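# Move the bench's glass cylinder upright into the cart tray

## Task

Take the graduated cylinder that sits on the bench with shelves and set it standing upright in the cart's top tray. At the end its base must sit directly on the tray's floor, not on the base of another cylinder, and every other cylinder must still be standing in the tray. The task fails if any cylinder tips over or touches the room's floor. The cylinders are glass and break, failing the task, if dropped more than a few centimetres or knocked hard. The cart, the pedal bin and the stool can be moved. When finished, open the gripper and move the robot away. The task also fails if the robot falls or is left leaning.

## Robot and tools

Robot: a Rainbow Robotics RB-Y1 in a physics simulation. It has a two-wheel differential base with two rear casters (0.66 m long, 0.58 m wide, front edge 0.10 m ahead of the wheel axle), a folding leg and torso, a head with cameras, and a left and a right arm, each ending in a parallel gripper. The base cannot drive sideways. Loose objects may occasionally get a small shove from outside.

Frames: the base frame has its origin on the floor halfway between the drive wheels, x forward, y to the left, z up. The chest, left_hand and right_hand positions in the state are expressed in it. A hand point is the midpoint between its finger pads; the fingers point along that hand's -z and close along its x. Reported hand positions can be off, more so when the arm is stretched. The odometry frame is where the base frame was when the scene began; base_odometry only counts wheel rotation, so slipping shows up as travel. Heading is in radians, positive to the left, -3.142 to 3.142.

execute_actions: argument actions is a list holding one action, or empty to just read state and images. An action may contain base, joints, or both, plus optional speeds and min_time_s; its parts start together. base holds exactly one relative offset from the current base position: {"translate_m": d}, metres straight ahead (negative backs up), -3 to 3; or {"rotate_rad": d}, an in-place turn, positive counter-clockwise seen from above, -3.2 to 3.2. joints is one flat dictionary for the whole robot, keyed by joint name, each value an absolute target in radians (grippers in metres of opening). Ranges: torso_squat_rad 0 to 1.2 (bigger lowers the level chest); torso_shift_rad -0.3 to 0.6 (positive pushes hips forward); torso_pitch_rad -0.2 to 1.4 (positive bows forward); torso_yaw_rad -1.5 to 1.5 (positive turns left). Per arm (prefix left_ or right_): shoulder_pitch -2.356 to 2.356 (0 hanging, negative raises the arm forward); shoulder_roll left 0 to 3.141, right -3.141 to 0 (away from 0 lifts the arm outward); shoulder_yaw -2.094 to 2.094 (positive swings a bent forearm left, both arms); elbow -2.617 to 0.01 (negative bends); forearm_roll -3.141 to 3.141; wrist_pitch -1.57 to 1.919 (negative tips the hand forward); hand_roll -2.705 to 2.705; gripper_m 0 to 0.1. head_pan_rad -0.523 to 0.523 (positive left, relative to chest); head_tilt_rad -0.35 to 1.57 (positive looks down). Joints count as arrived within 0.02 rad (grippers 0.004 m). Extra torso limits: squat+shift <= 1.52; squat-shift+pitch <= 1.57; shift+0.5*pitch-0.4*squat <= 0.7; shift+0.3*pitch-0.5*squat <= 0.39; breaking one leaves commanded torso joints short with off_target. speeds can lower translate_m (0.05 to 0.4 m/s) or rotate_rad (0.1 to 1.509 rad/s); defaults are the maxima. Base moves needing more than 8.667 s are rejected. min_time_s (0.1 to 8) stretches each arm and head motion to at least that long. Default top speeds: arm joints 1 rad/s (wrist-end joints 1.5), head 1.5, squat and pitch 0.3, shift 0.15, yaw 0.6, grippers 0.1 m/s. One action ends within 15 s. Joints you omit may keep pushing to an older target. Bad keys or values make the whole call rejected with no motion. cameras chooses images: head_camera, left_wrist_camera, right_wrist_camera or all; [] gives none.

wait(seconds 0 to 10) lets time pass with no new command and returns state and images. zoom_image(camera, region [x0,y0,x1,y1] pixels, at most 504x504) enlarges part of that camera's latest full image; the head image is 896x504, wrist images 644x364. finished_scene(scene) ends the scene once the robot has held its last command; it is final and reports success.

Reading results: base_status and joint_status tell how each motion ended. done: reached (for the base, wheels turned enough, even if slipping). off_target: settled short and may still push. contact_stop: torso or an arm met firm resistance; the whole group (torso, or all seven joints of that arm) halts and forgets its targets. time_out: took too long. stopped_with_arm: torso halted because an arm hit. limit_stop_at_own_body: a guard halted motion before the arm touched the body; move it away. joint command not followed, with a cause line, means an arm's targets were refused for self- or arm-to-arm collision; follow the cause. Such targets may be retried on later actions. on_its_own lists what moved without being commanded; held at is a held target, not a position. After any stop, first back off the arms in their own action, then the torso. If both hands hold one item and the torso stalls at once with nothing in the way, resend every arm joint at its reported value, then repeat the torso command.

Gripping: to hold something, command an opening at least 0.005 m below its width; off_target is then expected.

Hazards: the base does not stop at furniture and can keep shoving; a bent leg may protrude past the base front and can slide the robot backward unnoticed. Never let the arms or grippers hit or squeeze each other. Each arm carries up to 3 kg; weight far forward can tip the robot with no safeguard. Joint torque limits are 63.7 N m for shoulders, 32.7 for elbows, 22.7 for forearm and wrist joints; hitting them freezes the robot for 10 s. Holding loads heats motors: MOTOR HOT from 65 °C, and at 80 °C the arm is braked (OVER-TEMPERATURE FAULT, limit_stop_at_motor_heat) until it cools; resend targets after. Lower glass gently, avoid impacts and drops, keep cylinders upright, and move smoothly.

Cameras: head_camera and both wrist cameras, with pinhole intrinsics and extrinsics given for the start pose; actual poses may differ slightly, especially at the arm tips.

Each tool is called after "Request:" as name(argument=value, ...) on one line, values as JSON.

## Session

Request:
execute_actions(actions=[])

Scene clock: 0.00 s.
base_odometry: x=+0.000 y=+0.000 heading=+0.000 (m, m, rad; odometry frame)
base_status: not commanded
joint_positions: torso_squat_rad=+0.350 torso_shift_rad=-0.001 torso_pitch_rad=+0.000 torso_yaw_rad=+0.000 left_shoulder_pitch_rad=+0.029 left_shoulder_roll_rad=+0.033 left_shoulder_yaw_rad=-0.056 left_elbow_rad=-0.285 left_forearm_roll_rad=-0.010 left_wrist_pitch_rad=-0.010 left_hand_roll_rad=+0.030 left_gripper_m=+0.099 right_shoulder_pitch_rad=-0.008 right_shoulder_roll_rad=-0.039 right_shoulder_yaw_rad=+0.015 right_elbow_rad=-0.260 right_forearm_roll_rad=+0.047 right_wrist_pitch_rad=-0.034 right_hand_roll_rad=+0.039 right_gripper_m=+0.100 head_pan_rad=-0.001 head_tilt_rad=+0.400
joint_status: not commanded
chest: x=-0.2285 y=+0.0006 z=+1.2475 quat_wxyz=(+1.000, +0.000, +0.000, +0.000) (m; base frame)
left_hand: x=-0.1090 y=+0.2389 z=+0.5731 quat_wxyz=(+0.991, +0.011, -0.133, -0.015) (m; base frame)
right_hand: x=-0.0890 y=-0.2464 z=+0.5771 quat_wxyz=(+0.987, -0.024, -0.149, +0.054) (m; base frame)
pictures: head_camera, left_wrist_camera, right_wrist_camera
Images, in order (width x height): head_camera 896x504, left_wrist_camera 644x364, right_wrist_camera 644x364.

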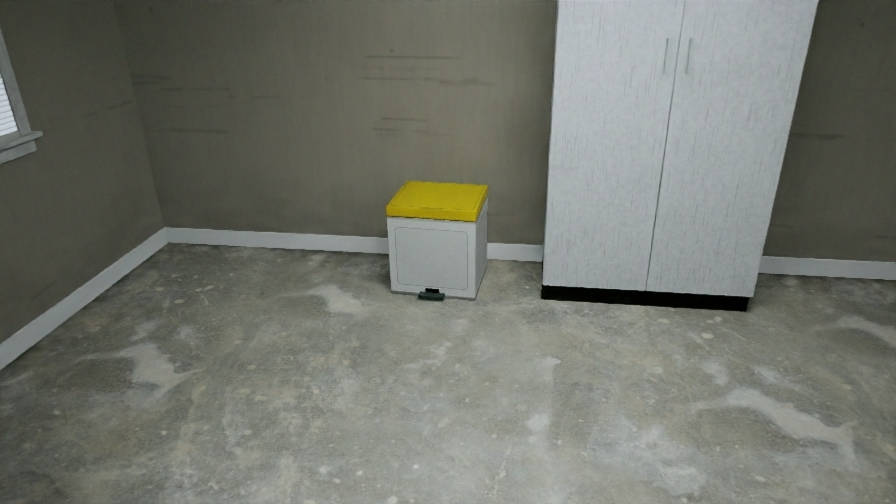

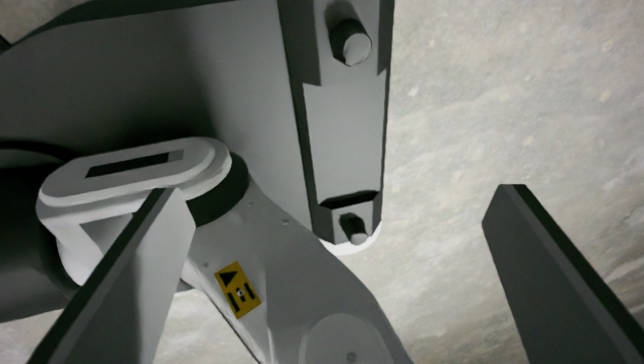

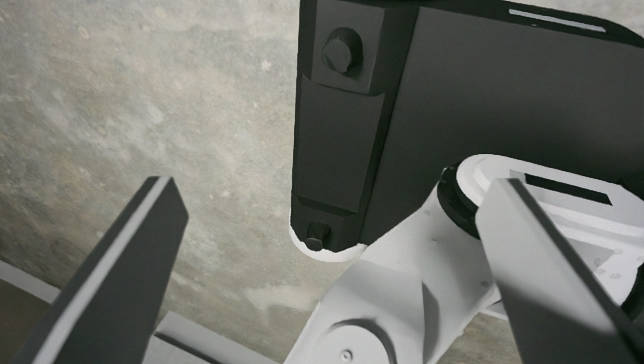

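Request:
execute_actions(actions=[{"base":{"rotate_rad":-1.6}}], cameras=["head_camera"])

Scene clock: 9.13 s.
base_odometry: x=+0.000 y=+0.000 heading=-1.599 (m, m, rad; odometry frame)
base_status: done
joint_positions: torso_squat_rad=+0.350 torso_shift_rad=-0.001 torso_pitch_rad=+0.000 torso_yaw_rad=+0.000 left_shoulder_pitch_rad=+0.029 left_shoulder_roll_rad=+0.033 left_shoulder_yaw_rad=-0.056 left_elbow_rad=-0.285 left_forearm_roll_rad=-0.010 left_wrist_pitch_rad=-0.010 left_hand_roll_rad=+0.030 left_gripper_m=+0.099 right_shoulder_pitch_rad=-0.008 right_shoulder_roll_rad=-0.039 right_shoulder_yaw_rad=+0.015 right_elbow_rad=-0.260 right_forearm_roll_rad=+0.047 right_wrist_pitch_rad=-0.034 right_hand_roll_rad=+0.039 right_gripper_m=+0.100 head_pan_rad=-0.001 head_tilt_rad=+0.400
joint_status: not commanded
chest: x=-0.2285 y=+0.0007 z=+1.2475 quat_wxyz=(+1.000, +0.000, +0.000, +0.000) (m; base frame)
left_hand: x=-0.1090 y=+0.2390 z=+0.5730 quat_wxyz=(+0.991, +0.011, -0.133, -0.015) (m; base frame)
right_hand: x=-0.0891 y=-0.2464 z=+0.5771 quat_wxyz=(+0.987, -0.024, -0.149, +0.054) (m; base frame)
pictures: head_camera
camera_calibration (this result's frames):
head_camera: T_world_to_cam=[[-0.0661192, -0.99736, -0.0300048, 0.0344943], [-0.430608, 0.0556473, -0.900822, 1.27673], [0.900114, -0.0466413, -0.433151, 0.760009], [0, 0, 0, 1]] pos_world=[-0.132043, -0.00119559, 1.48034]
Images, in order (width x height): head_camera 896x504.

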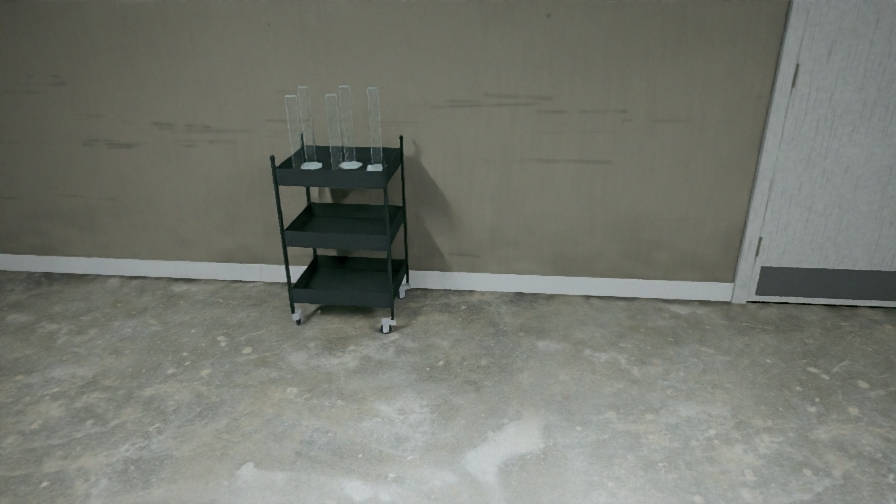

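Request:
execute_actions(actions=[{"base":{"rotate_rad":-1.4}}], cameras=["head_camera"])

Scene clock: 15.50 s.
base_odometry: x=+0.000 y=+0.000 heading=-2.999 (m, m, rad; odometry frame)
base_status: done
joint_positions: torso_squat_rad=+0.350 torso_shift_rad=-0.001 torso_pitch_rad=+0.000 torso_yaw_rad=+0.000 left_shoulder_pitch_rad=+0.029 left_shoulder_roll_rad=+0.033 left_shoulder_yaw_rad=-0.056 left_elbow_rad=-0.285 left_forearm_roll_rad=-0.010 left_wrist_pitch_rad=-0.010 left_hand_roll_rad=+0.030 left_gripper_m=+0.099 right_shoulder_pitch_rad=-0.008 right_shoulder_roll_rad=-0.039 right_shoulder_yaw_rad=+0.015 right_elbow_rad=-0.260 right_forearm_roll_rad=+0.047 right_wrist_pitch_rad=-0.034 right_hand_roll_rad=+0.039 right_gripper_m=+0.100 head_pan_rad=-0.001 head_tilt_rad=+0.400
joint_status: not commanded
chest: x=-0.2285 y=+0.0007 z=+1.2475 quat_wxyz=(+1.000, +0.000, +0.000, +0.000) (m; base frame)
left_hand: x=-0.1090 y=+0.2390 z=+0.5730 quat_wxyz=(+0.991, +0.011, -0.133, -0.015) (m; base frame)
right_hand: x=-0.0891 y=-0.2464 z=+0.5771 quat_wxyz=(+0.987, -0.024, -0.149, +0.054) (m; base frame)
pictures: head_camera
camera_calibration (this result's frames):
head_camera: T_world_to_cam=[[-0.0661191, -0.997361, -0.0299886, 0.0344823], [-0.430608, 0.0556327, -0.900823, 1.27673], [0.900114, -0.0466483, -0.43315, 0.760009], [0, 0, 0, 1]] pos_world=[-0.132043, -0.00118361, 1.48034]
Images, in order (width x height): head_camera 896x504.

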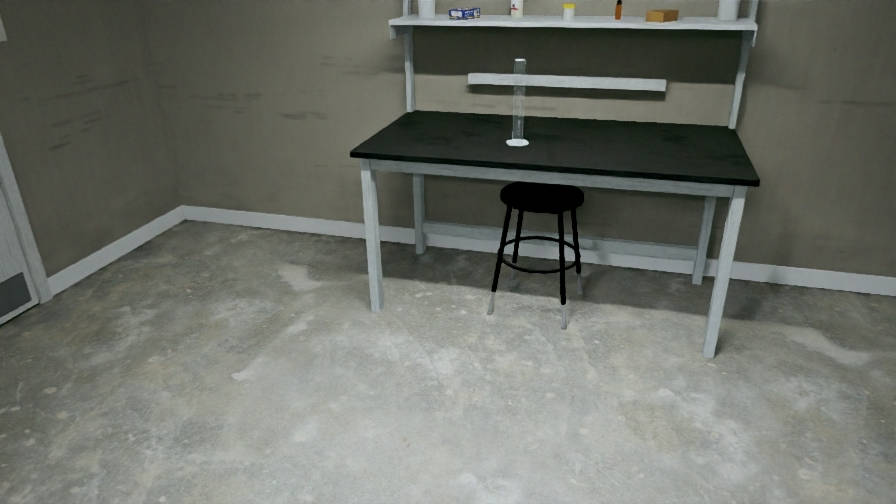

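Request:
execute_actions(actions=[{"base":{"rotate_rad":-0.085},"joints":{"right_shoulder_pitch_rad":-0.6,"right_elbow_rad":-1.6,"right_wrist_pitch_rad":0.6}}], cameras=[])

Request:
execute_actions(actions=[{"base":{"translate_m":1.6},"joints":{"head_tilt_rad":0.7}}], cameras=["head_camera"])

Scene clock: 32.33 s.
base_odometry: x=+0.000 y=+0.000 heading=-3.083 (m, m, rad; odometry frame)
base_status: done
joint_positions: torso_squat_rad=+0.350 torso_shift_rad=-0.001 torso_pitch_rad=+0.000 torso_yaw_rad=+0.000 left_shoulder_pitch_rad=+0.029 left_shoulder_roll_rad=+0.033 left_shoulder_yaw_rad=-0.056 left_elbow_rad=-0.285 left_forearm_roll_rad=-0.010 left_wrist_pitch_rad=-0.010 left_hand_roll_rad=+0.030 left_gripper_m=+0.099 right_shoulder_pitch_rad=-0.600 right_shoulder_roll_rad=-0.039 right_shoulder_yaw_rad=+0.015 right_elbow_rad=-1.600 right_forearm_roll_rad=+0.047 right_wrist_pitch_rad=+0.600 right_hand_roll_rad=+0.039 right_gripper_m=+0.100 head_pan_rad=-0.001 head_tilt_rad=+0.400
joint_status: all done
chest: x=-0.2285 y=+0.0007 z=+1.2475 quat_wxyz=(+1.000, +0.000, +0.000, +0.000) (m; base frame)
left_hand: x=-0.1090 y=+0.2389 z=+0.5730 quat_wxyz=(+0.991, +0.011, -0.133, -0.015) (m; base frame)
right_hand: x=+0.3971 y=-0.1175 z=+1.2264 quat_wxyz=(+0.699, -0.006, -0.705, +0.118) (m; base frame)
pictures: none
No camera images: the call's "cameras" was empty. Leave "cameras" out to get every camera's image.

Scene clock: 37.90 s.
base_odometry: x=-1.597 y=-0.092 heading=-3.084 (m, m, rad; odometry frame)
base_status: done
joint_positions: torso_squat_rad=+0.350 torso_shift_rad=-0.001 torso_pitch_rad=+0.000 torso_yaw_rad=+0.000 left_shoulder_pitch_rad=+0.029 left_shoulder_roll_rad=+0.033 left_shoulder_yaw_rad=-0.056 left_elbow_rad=-0.285 left_forearm_roll_rad=-0.010 left_wrist_pitch_rad=-0.010 left_hand_roll_rad=+0.030 left_gripper_m=+0.099 right_shoulder_pitch_rad=-0.600 right_shoulder_roll_rad=-0.039 right_shoulder_yaw_rad=+0.015 right_elbow_rad=-1.600 right_forearm_roll_rad=+0.047 right_wrist_pitch_rad=+0.600 right_hand_roll_rad=+0.039 right_gripper_m=+0.100 head_pan_rad=-0.001 head_tilt_rad=+0.700
joint_status: all done
chest: x=-0.2285 y=+0.0007 z=+1.2475 quat_wxyz=(+1.000, +0.000, +0.000, +0.000) (m; base frame)
left_hand: x=-0.1089 y=+0.2389 z=+0.5730 quat_wxyz=(+0.991, +0.011, -0.133, -0.015) (m; base frame)
right_hand: x=+0.3971 y=-0.1176 z=+1.2261 quat_wxyz=(+0.699, -0.006, -0.705, +0.118) (m; base frame)
pictures: head_camera
camera_calibration (this result's frames):
head_camera: T_world_to_cam=[[-0.0721861, -0.997349, -0.0092129, 0.00316637], [-0.677378, 0.055803, -0.733516, 0.983602], [0.732085, -0.046709, -0.67961, 1.08205], [0, 0, 0, 1]] pos_world=[-0.125653, -0.00118853, 1.45689]
Images, in order (width x height): head_camera 896x504.

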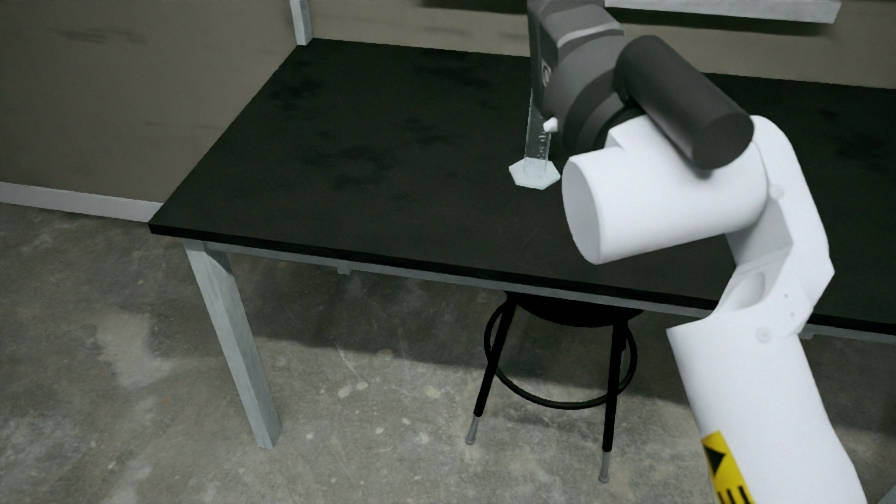

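Request:
execute_actions(actions=[{"base":{"translate_m":0.33},"joints":{"right_shoulder_pitch_rad":0.1,"right_elbow_rad":-1.7,"right_wrist_pitch_rad":0.03,"right_shoulder_yaw_rad":-0.2,"right_hand_roll_rad":1.57}}])

Scene clock: 50.10 s.
base_odometry: x=-1.927 y=-0.111 heading=-3.085 (m, m, rad; odometry frame)
base_status: done
joint_positions: torso_squat_rad=+0.350 torso_shift_rad=-0.001 torso_pitch_rad=+0.000 torso_yaw_rad=+0.000 left_shoulder_pitch_rad=+0.029 left_shoulder_roll_rad=+0.033 left_shoulder_yaw_rad=-0.056 left_elbow_rad=-0.285 left_forearm_roll_rad=-0.010 left_wrist_pitch_rad=-0.010 left_hand_roll_rad=+0.030 left_gripper_m=+0.099 right_shoulder_pitch_rad=+0.100 right_shoulder_roll_rad=-0.039 right_shoulder_yaw_rad=-0.200 right_elbow_rad=-1.700 right_forearm_roll_rad=+0.047 right_wrist_pitch_rad=+0.030 right_hand_roll_rad=+1.570 right_gripper_m=+0.100 head_pan_rad=-0.001 head_tilt_rad=+0.700
joint_status: all done
chest: x=-0.2284 y=+0.0007 z=+1.2475 quat_wxyz=(+1.000, +0.000, +0.000, +0.000) (m; base frame)
left_hand: x=-0.1088 y=+0.2389 z=+0.5730 quat_wxyz=(+0.991, +0.011, -0.133, -0.015) (m; base frame)
right_hand: x=+0.2501 y=-0.3492 z=+1.0348 quat_wxyz=(+0.526, -0.581, -0.413, +0.464) (m; base frame)
pictures: head_camera, left_wrist_camera, right_wrist_camera
camera_calibration (this result's frames):
head_camera: T_world_to_cam=[[-0.0721982, -0.997348, -0.00919649, 0.00315034], [-0.677426, 0.0558023, -0.733471, 0.983558], [0.732039, -0.0467254, -0.679659, 1.08208], [0, 0, 0, 1]] pos_world=[-0.125608, -0.00118237, 1.45688]
left_wrist_camera: T_world_to_cam=[[0.967665, -0.0789646, 0.239561, -0.0139691], [-0.217221, -0.743645, 0.632303, -0.180261], [0.128219, -0.663895, -0.736752, 0.688827], [0, 0, 0, 1]] pos_world=[-0.11396, 0.322155, 0.624821]
right_wrist_camera: T_world_to_cam=[[-0.22675, -0.968207, 0.105639, -0.384837], [-0.663368, 0.0741146, -0.744614, 0.992666], [0.713111, -0.238919, -0.659083, 0.511367], [0, 0, 0, 1]] pos_world=[0.20658, -0.323998, 1.11684]
Images, in order (width x height): head_camera 896x504, left_wrist_camera 644x364, right_wrist_camera 644x364.

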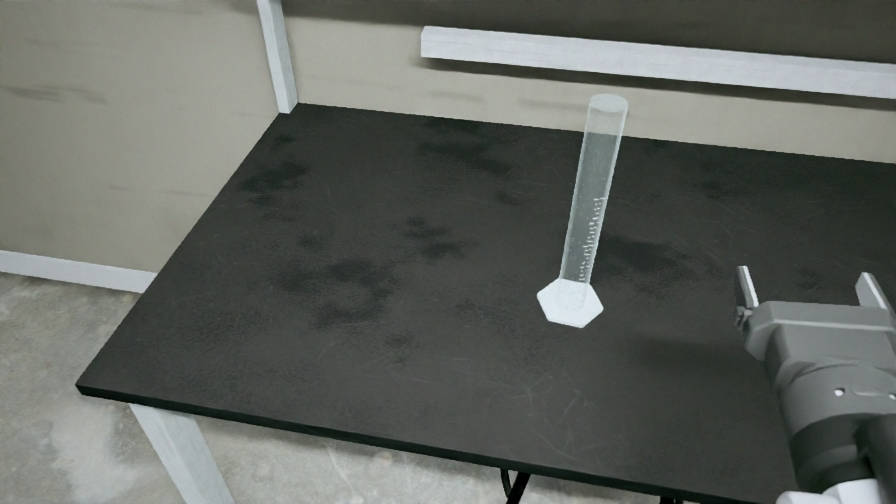

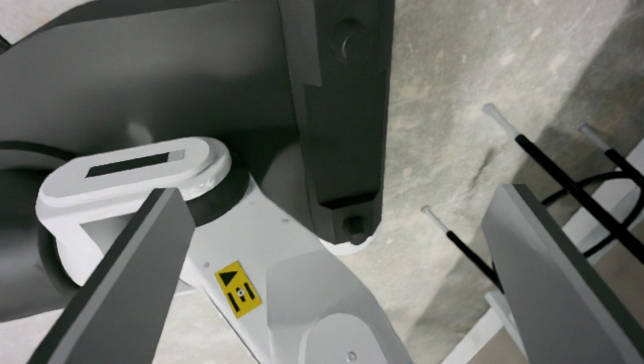

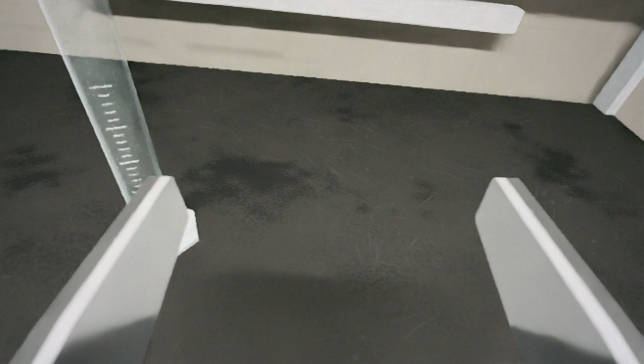

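Request:
execute_actions(actions=[{"joints":{"right_shoulder_yaw_rad":0.03,"right_shoulder_pitch_rad":-0.1,"right_elbow_rad":-1.4,"right_wrist_pitch_rad":-0.07}}], cameras=["right_wrist_camera"])

Scene clock: 56.67 s.
base_odometry: x=-1.927 y=-0.111 heading=-3.085 (m, m, rad; odometry frame)
base_status: not commanded
joint_positions: torso_squat_rad=+0.350 torso_shift_rad=-0.001 torso_pitch_rad=+0.000 torso_yaw_rad=+0.000 left_shoulder_pitch_rad=+0.029 left_shoulder_roll_rad=+0.033 left_shoulder_yaw_rad=-0.056 left_elbow_rad=-0.285 left_forearm_roll_rad=-0.010 left_wrist_pitch_rad=-0.010 left_hand_roll_rad=+0.030 left_gripper_m=+0.099 right_shoulder_pitch_rad=-0.100 right_shoulder_roll_rad=-0.039 right_shoulder_yaw_rad=+0.030 right_elbow_rad=-1.400 right_forearm_roll_rad=+0.047 right_wrist_pitch_rad=-0.070 right_hand_roll_rad=+1.570 right_gripper_m=+0.100 head_pan_rad=-0.001 head_tilt_rad=+0.700
joint_status: all done
chest: x=-0.2284 y=+0.0007 z=+1.2475 quat_wxyz=(+1.000, +0.000, +0.000, +0.000) (m; base frame)
left_hand: x=-0.1089 y=+0.2389 z=+0.5730 quat_wxyz=(+0.991, +0.011, -0.133, -0.015) (m; base frame)
right_hand: x=+0.3113 y=-0.2000 z=+1.0035 quat_wxyz=(+0.462, -0.504, -0.492, +0.539) (m; base frame)
pictures: right_wrist_camera
camera_calibration (this result's frames):
right_wrist_camera: T_world_to_cam=[[0.065611, -0.993728, 0.0905514, -0.304224], [-0.674305, -0.111046, -0.730055, 0.950669], [0.735532, -0.0131596, -0.677362, 0.539239], [0, 0, 0, 1]] pos_world=[0.264375, -0.189652, 1.08685]
Images, in order (width x height): right_wrist_camera 644x364.

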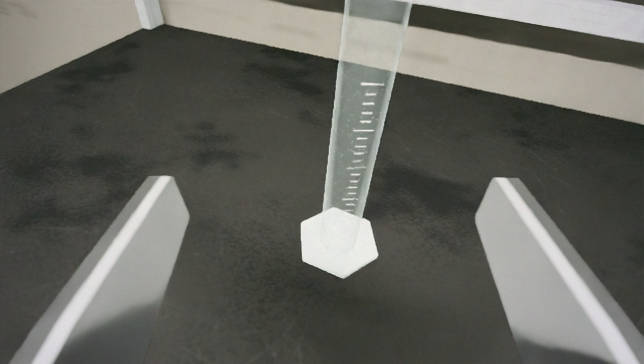

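Well centred. Shifting the torso forward and lowering slightly.

Request:
execute_actions(actions=[{"joints":{"torso_shift_rad":0.3,"torso_squat_rad":0.45}}], cameras=["right_wrist_camera","head_camera"])

Scene clock: 63.17 s.
base_odometry: x=-1.927 y=-0.111 heading=-3.085 (m, m, rad; odometry frame)
base_status: not commanded
joint_positions: torso_squat_rad=+0.450 torso_shift_rad=+0.300 torso_pitch_rad=+0.000 torso_yaw_rad=+0.000 left_shoulder_pitch_rad=+0.029 left_shoulder_roll_rad=+0.033 left_shoulder_yaw_rad=-0.056 left_elbow_rad=-0.285 left_forearm_roll_rad=-0.010 left_wrist_pitch_rad=-0.010 left_hand_roll_rad=+0.030 left_gripper_m=+0.099 right_shoulder_pitch_rad=-0.100 right_shoulder_roll_rad=-0.039 right_shoulder_yaw_rad=+0.030 right_elbow_rad=-1.400 right_forearm_roll_rad=+0.047 right_wrist_pitch_rad=-0.070 right_hand_roll_rad=+1.570 right_gripper_m=+0.100 head_pan_rad=-0.001 head_tilt_rad=+0.700
joint_status: all done
chest: x=-0.0417 y=+0.0007 z=+1.1921 quat_wxyz=(+1.000, +0.000, +0.000, +0.000) (m; base frame)
left_hand: x=+0.0777 y=+0.2389 z=+0.5176 quat_wxyz=(+0.991, +0.011, -0.133, -0.015) (m; base frame)
right_hand: x=+0.4981 y=-0.2001 z=+0.9480 quat_wxyz=(+0.462, -0.504, -0.491, +0.539) (m; base frame)
pictures: head_camera, right_wrist_camera
camera_calibration (this result's frames):
head_camera: T_world_to_cam=[[-0.0721746, -0.99735, -0.00918865, 0.0160643], [-0.677554, 0.0557885, -0.733355, 1.06931], [0.731924, -0.0467038, -0.679784, 0.907873], [0, 0, 0, 1]] pos_world=[0.0611809, -0.00123249, 1.40149]
right_wrist_camera: T_world_to_cam=[[0.0656287, -0.993728, 0.090539, -0.311495], [-0.674461, -0.111046, -0.729912, 1.036], [0.735388, -0.0131619, -0.677519, 0.364534], [0, 0, 0, 1]] pos_world=[0.45111, -0.1897, 1.03137]
Images, in order (width x height): head_camera 896x504, right_wrist_camera 644x364.

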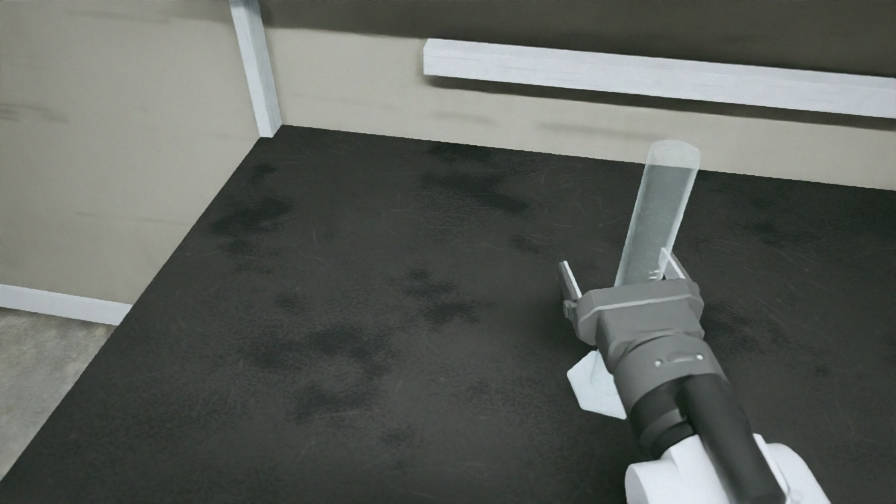

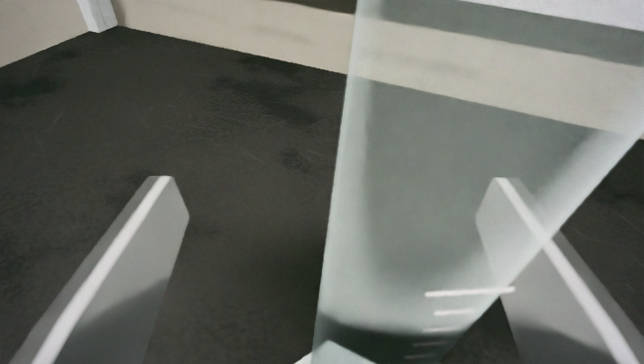

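Request:
execute_actions(actions=[{"joints":{"right_gripper_m":0.02}}], cameras=[])

Request:
execute_actions(actions=[{"joints":{"torso_squat_rad":0.25,"torso_shift_rad":0.0}}], cameras=["head_camera"])

Scene clock: 68.40 s.
base_odometry: x=-1.927 y=-0.111 heading=-3.085 (m, m, rad; odometry frame)
base_status: not commanded
joint_positions: torso_squat_rad=+0.450 torso_shift_rad=+0.300 torso_pitch_rad=+0.000 torso_yaw_rad=+0.000 left_shoulder_pitch_rad=+0.029 left_shoulder_roll_rad=+0.033 left_shoulder_yaw_rad=-0.056 left_elbow_rad=-0.285 left_forearm_roll_rad=-0.010 left_wrist_pitch_rad=-0.010 left_hand_roll_rad=+0.030 left_gripper_m=+0.099 right_shoulder_pitch_rad=-0.100 right_shoulder_roll_rad=-0.039 right_shoulder_yaw_rad=+0.030 right_elbow_rad=-1.400 right_forearm_roll_rad=+0.047 right_wrist_pitch_rad=-0.070 right_hand_roll_rad=+1.570 right_gripper_m=+0.043 head_pan_rad=-0.001 head_tilt_rad=+0.700
joint_status: right_gripper_m off_target (ended at +0.043, target +0.020)
chest: x=-0.0417 y=+0.0007 z=+1.1921 quat_wxyz=(+1.000, +0.000, +0.000, +0.000) (m; base frame)
left_hand: x=+0.0777 y=+0.2389 z=+0.5176 quat_wxyz=(+0.991, +0.011, -0.133, -0.015) (m; base frame)
right_hand: x=+0.4981 y=-0.2001 z=+0.9480 quat_wxyz=(+0.462, -0.504, -0.492, +0.539) (m; base frame)
pictures: none
No camera images: the call's "cameras" was empty. Leave "cameras" out to get every camera's image.

Scene clock: 71.17 s.
base_odometry: x=-1.927 y=-0.111 heading=-3.085 (m, m, rad; odometry frame)
base_status: not commanded
joint_positions: torso_squat_rad=+0.250 torso_shift_rad=+0.000 torso_pitch_rad=+0.000 torso_yaw_rad=+0.000 left_shoulder_pitch_rad=+0.029 left_shoulder_roll_rad=+0.033 left_shoulder_yaw_rad=-0.056 left_elbow_rad=-0.285 left_forearm_roll_rad=-0.010 left_wrist_pitch_rad=-0.010 left_hand_roll_rad=+0.030 left_gripper_m=+0.099 right_shoulder_pitch_rad=-0.100 right_shoulder_roll_rad=-0.039 right_shoulder_yaw_rad=+0.030 right_elbow_rad=-1.400 right_forearm_roll_rad=+0.047 right_wrist_pitch_rad=-0.070 right_hand_roll_rad=+1.570 right_gripper_m=+0.043 head_pan_rad=-0.001 head_tilt_rad=+0.700
joint_status: all done
chest: x=-0.2282 y=+0.0007 z=+1.2682 quat_wxyz=(+1.000, +0.000, +0.000, +0.000) (m; base frame)
left_hand: x=-0.1085 y=+0.2389 z=+0.5938 quat_wxyz=(+0.991, +0.011, -0.133, -0.015) (m; base frame)
right_hand: x=+0.3116 y=-0.2000 z=+1.0242 quat_wxyz=(+0.462, -0.504, -0.491, +0.539) (m; base frame)
pictures: head_camera
camera_calibration (this result's frames):
head_camera: T_world_to_cam=[[-0.0721694, -0.99735, -0.00922443, 0.00341237], [-0.677191, 0.0557882, -0.733689, 0.999227], [0.732259, -0.0467032, -0.679423, 1.09572], [0, 0, 0, 1]] pos_world=[-0.12544, -0.00116795, 1.47761]
Images, in order (width x height): head_camera 896x504.

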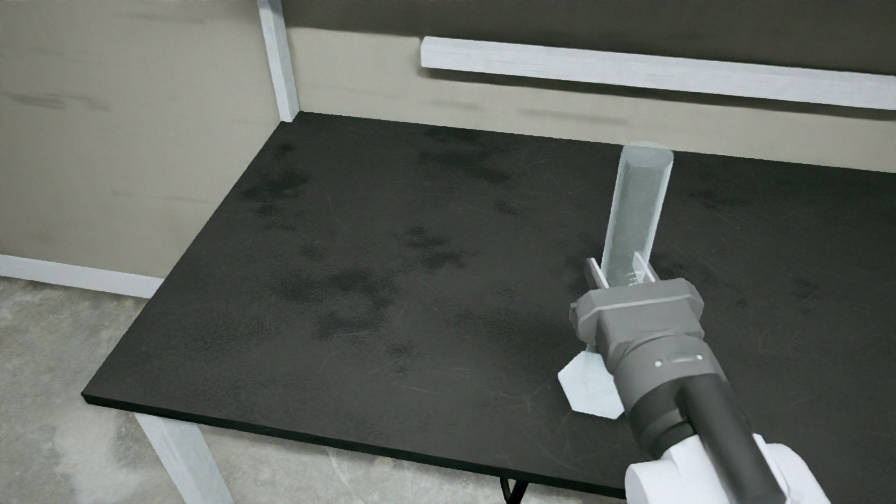

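Request:
execute_actions(actions=[{"base":{"rotate_rad":2.59}}], cameras=[])

Request:
execute_actions(actions=[{"base":{"translate_m":2.71}}], cameras=[])

Request:
execute_actions(actions=[{"base":{"rotate_rad":-1.09}}], cameras=["head_camera"])

Scene clock: 91.47 s.
base_odometry: x=-1.926 y=-0.111 heading=-0.497 (m, m, rad; odometry frame)
base_status: done
joint_positions: torso_squat_rad=+0.250 torso_shift_rad=+0.000 torso_pitch_rad=+0.000 torso_yaw_rad=+0.000 left_shoulder_pitch_rad=+0.029 left_shoulder_roll_rad=+0.033 left_shoulder_yaw_rad=-0.056 left_elbow_rad=-0.285 left_forearm_roll_rad=-0.010 left_wrist_pitch_rad=-0.010 left_hand_roll_rad=+0.030 left_gripper_m=+0.099 right_shoulder_pitch_rad=-0.100 right_shoulder_roll_rad=-0.039 right_shoulder_yaw_rad=+0.030 right_elbow_rad=-1.400 right_forearm_roll_rad=+0.047 right_wrist_pitch_rad=-0.070 right_hand_roll_rad=+1.570 right_gripper_m=+0.043 head_pan_rad=-0.001 head_tilt_rad=+0.700
joint_status: not commanded
chest: x=-0.2280 y=+0.0007 z=+1.2682 quat_wxyz=(+1.000, +0.000, +0.000, +0.000) (m; base frame)
left_hand: x=-0.1086 y=+0.2389 z=+0.5937 quat_wxyz=(+0.991, +0.011, -0.133, -0.015) (m; base frame)
right_hand: x=+0.3117 y=-0.2001 z=+1.0239 quat_wxyz=(+0.462, -0.504, -0.491, +0.539) (m; base frame)
pictures: none
No camera images: the call's "cameras" was empty. Leave "cameras" out to get every camera's image.

Scene clock: 99.77 s.
base_odometry: x=+0.457 y=-1.401 heading=-0.496 (m, m, rad; odometry frame)
base_status: done
joint_positions: torso_squat_rad=+0.250 torso_shift_rad=+0.000 torso_pitch_rad=+0.000 torso_yaw_rad=+0.000 left_shoulder_pitch_rad=+0.029 left_shoulder_roll_rad=+0.033 left_shoulder_yaw_rad=-0.056 left_elbow_rad=-0.285 left_forearm_roll_rad=-0.010 left_wrist_pitch_rad=-0.010 left_hand_roll_rad=+0.030 left_gripper_m=+0.099 right_shoulder_pitch_rad=-0.100 right_shoulder_roll_rad=-0.039 right_shoulder_yaw_rad=+0.030 right_elbow_rad=-1.400 right_forearm_roll_rad=+0.047 right_wrist_pitch_rad=-0.070 right_hand_roll_rad=+1.570 right_gripper_m=+0.043 head_pan_rad=-0.001 head_tilt_rad=+0.700
joint_status: not commanded
chest: x=-0.2280 y=+0.0007 z=+1.2682 quat_wxyz=(+1.000, +0.000, +0.000, +0.000) (m; base frame)
left_hand: x=-0.1085 y=+0.2389 z=+0.5938 quat_wxyz=(+0.991, +0.011, -0.133, -0.015) (m; base frame)
right_hand: x=+0.3117 y=-0.2001 z=+1.0239 quat_wxyz=(+0.462, -0.504, -0.491, +0.539) (m; base frame)
pictures: none
No camera images: the call's "cameras" was empty. Leave "cameras" out to get every camera's image.

Scene clock: 103.30 s.
base_odometry: x=+0.457 y=-1.400 heading=-1.585 (m, m, rad; odometry frame)
base_status: done
joint_positions: torso_squat_rad=+0.250 torso_shift_rad=+0.000 torso_pitch_rad=+0.000 torso_yaw_rad=+0.000 left_shoulder_pitch_rad=+0.029 left_shoulder_roll_rad=+0.033 left_shoulder_yaw_rad=-0.056 left_elbow_rad=-0.285 left_forearm_roll_rad=-0.010 left_wrist_pitch_rad=-0.010 left_hand_roll_rad=+0.030 left_gripper_m=+0.099 right_shoulder_pitch_rad=-0.100 right_shoulder_roll_rad=-0.039 right_shoulder_yaw_rad=+0.030 right_elbow_rad=-1.400 right_forearm_roll_rad=+0.047 right_wrist_pitch_rad=-0.070 right_hand_roll_rad=+1.570 right_gripper_m=+0.043 head_pan_rad=-0.001 head_tilt_rad=+0.700
joint_status: not commanded
chest: x=-0.2280 y=+0.0007 z=+1.2682 quat_wxyz=(+1.000, +0.000, +0.000, +0.000) (m; base frame)
left_hand: x=-0.1085 y=+0.2390 z=+0.5937 quat_wxyz=(+0.991, +0.011, -0.133, -0.015) (m; base frame)
right_hand: x=+0.3117 y=-0.2000 z=+1.0239 quat_wxyz=(+0.462, -0.504, -0.491, +0.539) (m; base frame)
pictures: head_camera
camera_calibration (this result's frames):
head_camera: T_world_to_cam=[[-0.0721727, -0.997349, -0.00923228, 0.00342302], [-0.677443, 0.0558123, -0.733455, 0.999002], [0.732026, -0.046681, -0.679675, 1.09587], [0, 0, 0, 1]] pos_world=[-0.125189, -0.00118644, 1.47759]
Images, in order (width x height): head_camera 896x504.

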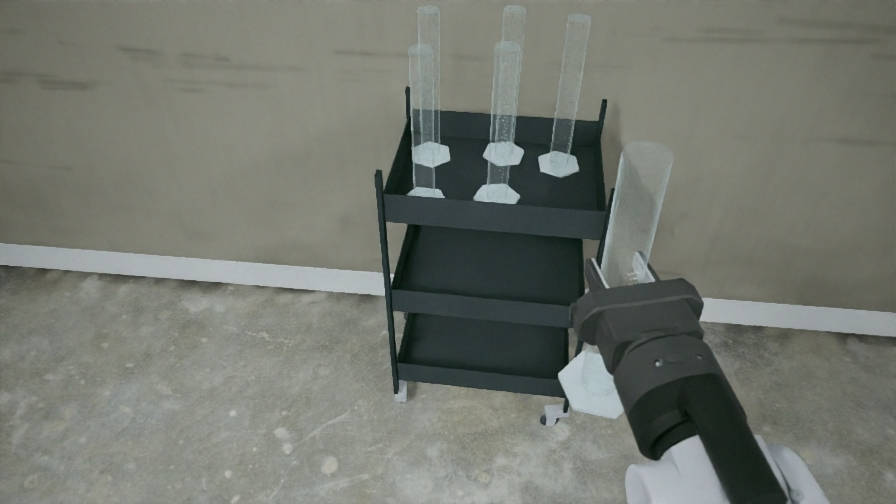

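Request:
execute_actions(actions=[{"base":{"rotate_rad":-0.12}}], cameras=[])

Request:
execute_actions(actions=[{"base":{"translate_m":0.43},"joints":{"head_tilt_rad":0.9}}], cameras=[])

Request:
execute_actions(actions=[{"joints":{"torso_shift_rad":0.3}}], cameras=["head_camera"])

Scene clock: 118.50 s.
base_odometry: x=+0.457 y=-1.400 heading=-1.705 (m, m, rad; odometry frame)
base_status: done
joint_positions: torso_squat_rad=+0.250 torso_shift_rad=+0.000 torso_pitch_rad=+0.000 torso_yaw_rad=+0.000 left_shoulder_pitch_rad=+0.029 left_shoulder_roll_rad=+0.033 left_shoulder_yaw_rad=-0.056 left_elbow_rad=-0.285 left_forearm_roll_rad=-0.010 left_wrist_pitch_rad=-0.010 left_hand_roll_rad=+0.030 left_gripper_m=+0.099 right_shoulder_pitch_rad=-0.100 right_shoulder_roll_rad=-0.039 right_shoulder_yaw_rad=+0.030 right_elbow_rad=-1.400 right_forearm_roll_rad=+0.047 right_wrist_pitch_rad=-0.070 right_hand_roll_rad=+1.570 right_gripper_m=+0.043 head_pan_rad=-0.001 head_tilt_rad=+0.700
joint_status: not commanded
chest: x=-0.2280 y=+0.0007 z=+1.2682 quat_wxyz=(+1.000, +0.000, +0.000, +0.000) (m; base frame)
left_hand: x=-0.1086 y=+0.2390 z=+0.5937 quat_wxyz=(+0.991, +0.011, -0.133, -0.015) (m; base frame)
right_hand: x=+0.3117 y=-0.2000 z=+1.0239 quat_wxyz=(+0.462, -0.504, -0.491, +0.539) (m; base frame)
pictures: none
No camera images: the call's "cameras" was empty. Leave "cameras" out to get every camera's image.

Scene clock: 121.03 s.
base_odometry: x=+0.399 y=-1.826 heading=-1.705 (m, m, rad; odometry frame)
base_status: done
joint_positions: torso_squat_rad=+0.250 torso_shift_rad=+0.000 torso_pitch_rad=+0.000 torso_yaw_rad=+0.000 left_shoulder_pitch_rad=+0.029 left_shoulder_roll_rad=+0.033 left_shoulder_yaw_rad=-0.056 left_elbow_rad=-0.285 left_forearm_roll_rad=-0.010 left_wrist_pitch_rad=-0.010 left_hand_roll_rad=+0.030 left_gripper_m=+0.099 right_shoulder_pitch_rad=-0.100 right_shoulder_roll_rad=-0.039 right_shoulder_yaw_rad=+0.030 right_elbow_rad=-1.400 right_forearm_roll_rad=+0.047 right_wrist_pitch_rad=-0.070 right_hand_roll_rad=+1.570 right_gripper_m=+0.043 head_pan_rad=-0.001 head_tilt_rad=+0.900
joint_status: all done
chest: x=-0.2280 y=+0.0007 z=+1.2682 quat_wxyz=(+1.000, +0.000, +0.000, +0.000) (m; base frame)
left_hand: x=-0.1085 y=+0.2390 z=+0.5937 quat_wxyz=(+0.991, +0.011, -0.133, -0.015) (m; base frame)
right_hand: x=+0.3117 y=-0.2000 z=+1.0239 quat_wxyz=(+0.462, -0.504, -0.491, +0.539) (m; base frame)
pictures: none
No camera images: the call's "cameras" was empty. Leave "cameras" out to get every camera's image.

Scene clock: 123.83 s.
base_odometry: x=+0.399 y=-1.826 heading=-1.705 (m, m, rad; odometry frame)
base_status: not commanded
joint_positions: torso_squat_rad=+0.250 torso_shift_rad=+0.300 torso_pitch_rad=+0.000 torso_yaw_rad=+0.000 left_shoulder_pitch_rad=+0.029 left_shoulder_roll_rad=+0.033 left_shoulder_yaw_rad=-0.056 left_elbow_rad=-0.285 left_forearm_roll_rad=-0.010 left_wrist_pitch_rad=-0.010 left_hand_roll_rad=+0.030 left_gripper_m=+0.099 right_shoulder_pitch_rad=-0.100 right_shoulder_roll_rad=-0.039 right_shoulder_yaw_rad=+0.030 right_elbow_rad=-1.400 right_forearm_roll_rad=+0.047 right_wrist_pitch_rad=-0.070 right_hand_roll_rad=+1.570 right_gripper_m=+0.043 head_pan_rad=-0.001 head_tilt_rad=+0.900
joint_status: all done
chest: x=-0.0275 y=+0.0007 z=+1.2379 quat_wxyz=(+1.000, +0.000, +0.000, +0.000) (m; base frame)
left_hand: x=+0.0918 y=+0.2389 z=+0.5634 quat_wxyz=(+0.991, +0.011, -0.133, -0.015) (m; base frame)
right_hand: x=+0.5121 y=-0.2001 z=+0.9935 quat_wxyz=(+0.462, -0.504, -0.491, +0.539) (m; base frame)
pictures: head_camera
camera_calibration (this result's frames):
head_camera: T_world_to_cam=[[-0.0726629, -0.997343, 0.00523272, -0.00320707], [-0.809729, 0.0559293, -0.584132, 0.897166], [0.582287, -0.0466818, -0.811642, 1.11741], [0, 0, 0, 1]] pos_world=[0.0755741, -0.0012136, 1.43102]
Images, in order (width x height): head_camera 896x504.

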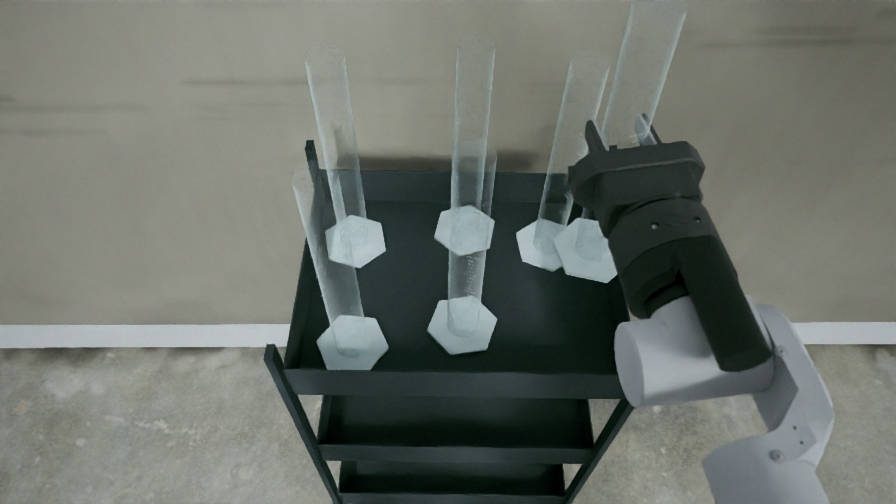

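Request:
execute_actions(actions=[{"joints":{"torso_squat_rad":0.72}}], cameras=["head_camera"])

Scene clock: 131.87 s.
base_odometry: x=+0.399 y=-1.826 heading=-1.705 (m, m, rad; odometry frame)
base_status: not commanded
joint_positions: torso_squat_rad=+0.720 torso_shift_rad=+0.300 torso_pitch_rad=+0.000 torso_yaw_rad=+0.000 left_shoulder_pitch_rad=+0.029 left_shoulder_roll_rad=+0.033 left_shoulder_yaw_rad=-0.056 left_elbow_rad=-0.285 left_forearm_roll_rad=-0.010 left_wrist_pitch_rad=-0.010 left_hand_roll_rad=+0.030 left_gripper_m=+0.099 right_shoulder_pitch_rad=-0.100 right_shoulder_roll_rad=-0.039 right_shoulder_yaw_rad=+0.030 right_elbow_rad=-1.400 right_forearm_roll_rad=+0.047 right_wrist_pitch_rad=-0.070 right_hand_roll_rad=+1.570 right_gripper_m=+0.043 head_pan_rad=-0.001 head_tilt_rad=+0.900
joint_status: all done
chest: x=-0.0726 y=+0.0006 z=+1.0927 quat_wxyz=(+1.000, +0.000, +0.000, +0.000) (m; base frame)
left_hand: x=+0.0470 y=+0.2388 z=+0.4183 quat_wxyz=(+0.991, +0.011, -0.133, -0.015) (m; base frame)
right_hand: x=+0.4671 y=-0.2002 z=+0.8485 quat_wxyz=(+0.462, -0.504, -0.491, +0.539) (m; base frame)
pictures: head_camera
camera_calibration (this result's frames):
head_camera: T_world_to_cam=[[-0.0726647, -0.997343, 0.00520214, -0.00581574], [-0.809485, 0.055929, -0.584471, 0.776225], [0.582627, -0.0466815, -0.811398, 1.02561], [0, 0, 0, 1]] pos_world=[0.0303736, -0.00133702, 1.28589]
Images, in order (width x height): head_camera 896x504.

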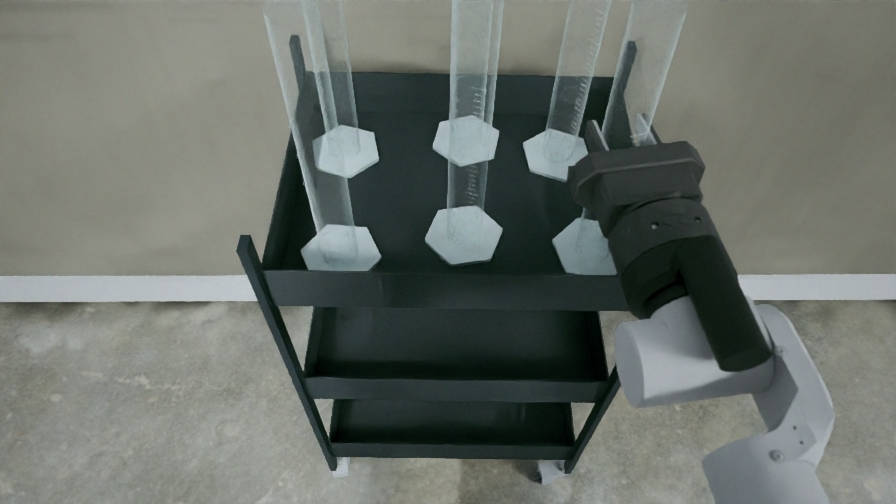

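Request:
execute_actions(actions=[{"joints":{"right_gripper_m":0.1}}], cameras=[])

Request:
execute_actions(actions=[{"base":{"translate_m":-0.4}}], cameras=["head_camera"])

Scene clock: 140.70 s.
base_odometry: x=+0.399 y=-1.826 heading=-1.705 (m, m, rad; odometry frame)
base_status: not commanded
joint_positions: torso_squat_rad=+0.720 torso_shift_rad=+0.300 torso_pitch_rad=+0.000 torso_yaw_rad=+0.000 left_shoulder_pitch_rad=+0.029 left_shoulder_roll_rad=+0.033 left_shoulder_yaw_rad=-0.056 left_elbow_rad=-0.285 left_forearm_roll_rad=-0.010 left_wrist_pitch_rad=-0.010 left_hand_roll_rad=+0.030 left_gripper_m=+0.099 right_shoulder_pitch_rad=-0.100 right_shoulder_roll_rad=-0.039 right_shoulder_yaw_rad=+0.030 right_elbow_rad=-1.400 right_forearm_roll_rad=+0.047 right_wrist_pitch_rad=-0.070 right_hand_roll_rad=+1.570 right_gripper_m=+0.100 head_pan_rad=-0.001 head_tilt_rad=+0.900
joint_status: all done
chest: x=-0.0726 y=+0.0006 z=+1.0927 quat_wxyz=(+1.000, +0.000, +0.000, +0.000) (m; base frame)
left_hand: x=+0.0470 y=+0.2388 z=+0.4183 quat_wxyz=(+0.991, +0.011, -0.133, -0.015) (m; base frame)
right_hand: x=+0.4671 y=-0.2002 z=+0.8486 quat_wxyz=(+0.462, -0.504, -0.491, +0.539) (m; base frame)
pictures: none
No camera images: the call's "cameras" was empty. Leave "cameras" out to get every camera's image.

Scene clock: 143.40 s.
base_odometry: x=+0.453 y=-1.430 heading=-1.706 (m, m, rad; odometry frame)
base_status: done
joint_positions: torso_squat_rad=+0.720 torso_shift_rad=+0.300 torso_pitch_rad=+0.000 torso_yaw_rad=+0.000 left_shoulder_pitch_rad=+0.029 left_shoulder_roll_rad=+0.033 left_shoulder_yaw_rad=-0.056 left_elbow_rad=-0.285 left_forearm_roll_rad=-0.010 left_wrist_pitch_rad=-0.010 left_hand_roll_rad=+0.030 left_gripper_m=+0.099 right_shoulder_pitch_rad=-0.100 right_shoulder_roll_rad=-0.039 right_shoulder_yaw_rad=+0.030 right_elbow_rad=-1.400 right_forearm_roll_rad=+0.047 right_wrist_pitch_rad=-0.070 right_hand_roll_rad=+1.570 right_gripper_m=+0.100 head_pan_rad=-0.001 head_tilt_rad=+0.900
joint_status: not commanded
chest: x=-0.0726 y=+0.0006 z=+1.0927 quat_wxyz=(+1.000, +0.000, +0.000, +0.000) (m; base frame)
left_hand: x=+0.0469 y=+0.2388 z=+0.4183 quat_wxyz=(+0.991, +0.011, -0.133, -0.015) (m; base frame)
right_hand: x=+0.4672 y=-0.2002 z=+0.8487 quat_wxyz=(+0.462, -0.504, -0.492, +0.539) (m; base frame)
pictures: head_camera
camera_calibration (this result's frames):
head_camera: T_world_to_cam=[[-0.0726646, -0.997343, 0.00520355, -0.00581725], [-0.809495, 0.055929, -0.584457, 0.776206], [0.582613, -0.0466816, -0.811408, 1.02561], [0, 0, 0, 1]] pos_world=[0.030377, -0.001337, 1.28588]
Images, in order (width x height): head_camera 896x504.

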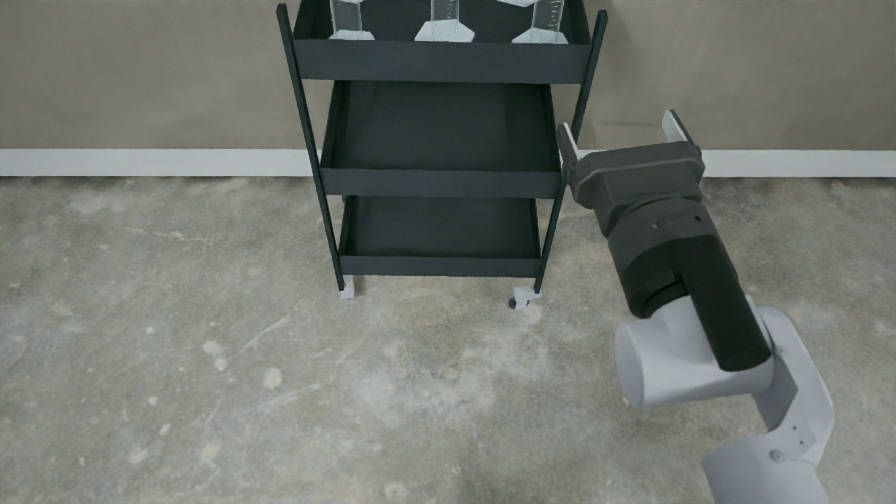

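Request:
finished_scene(scene=1)

The scene is finished: the task was done.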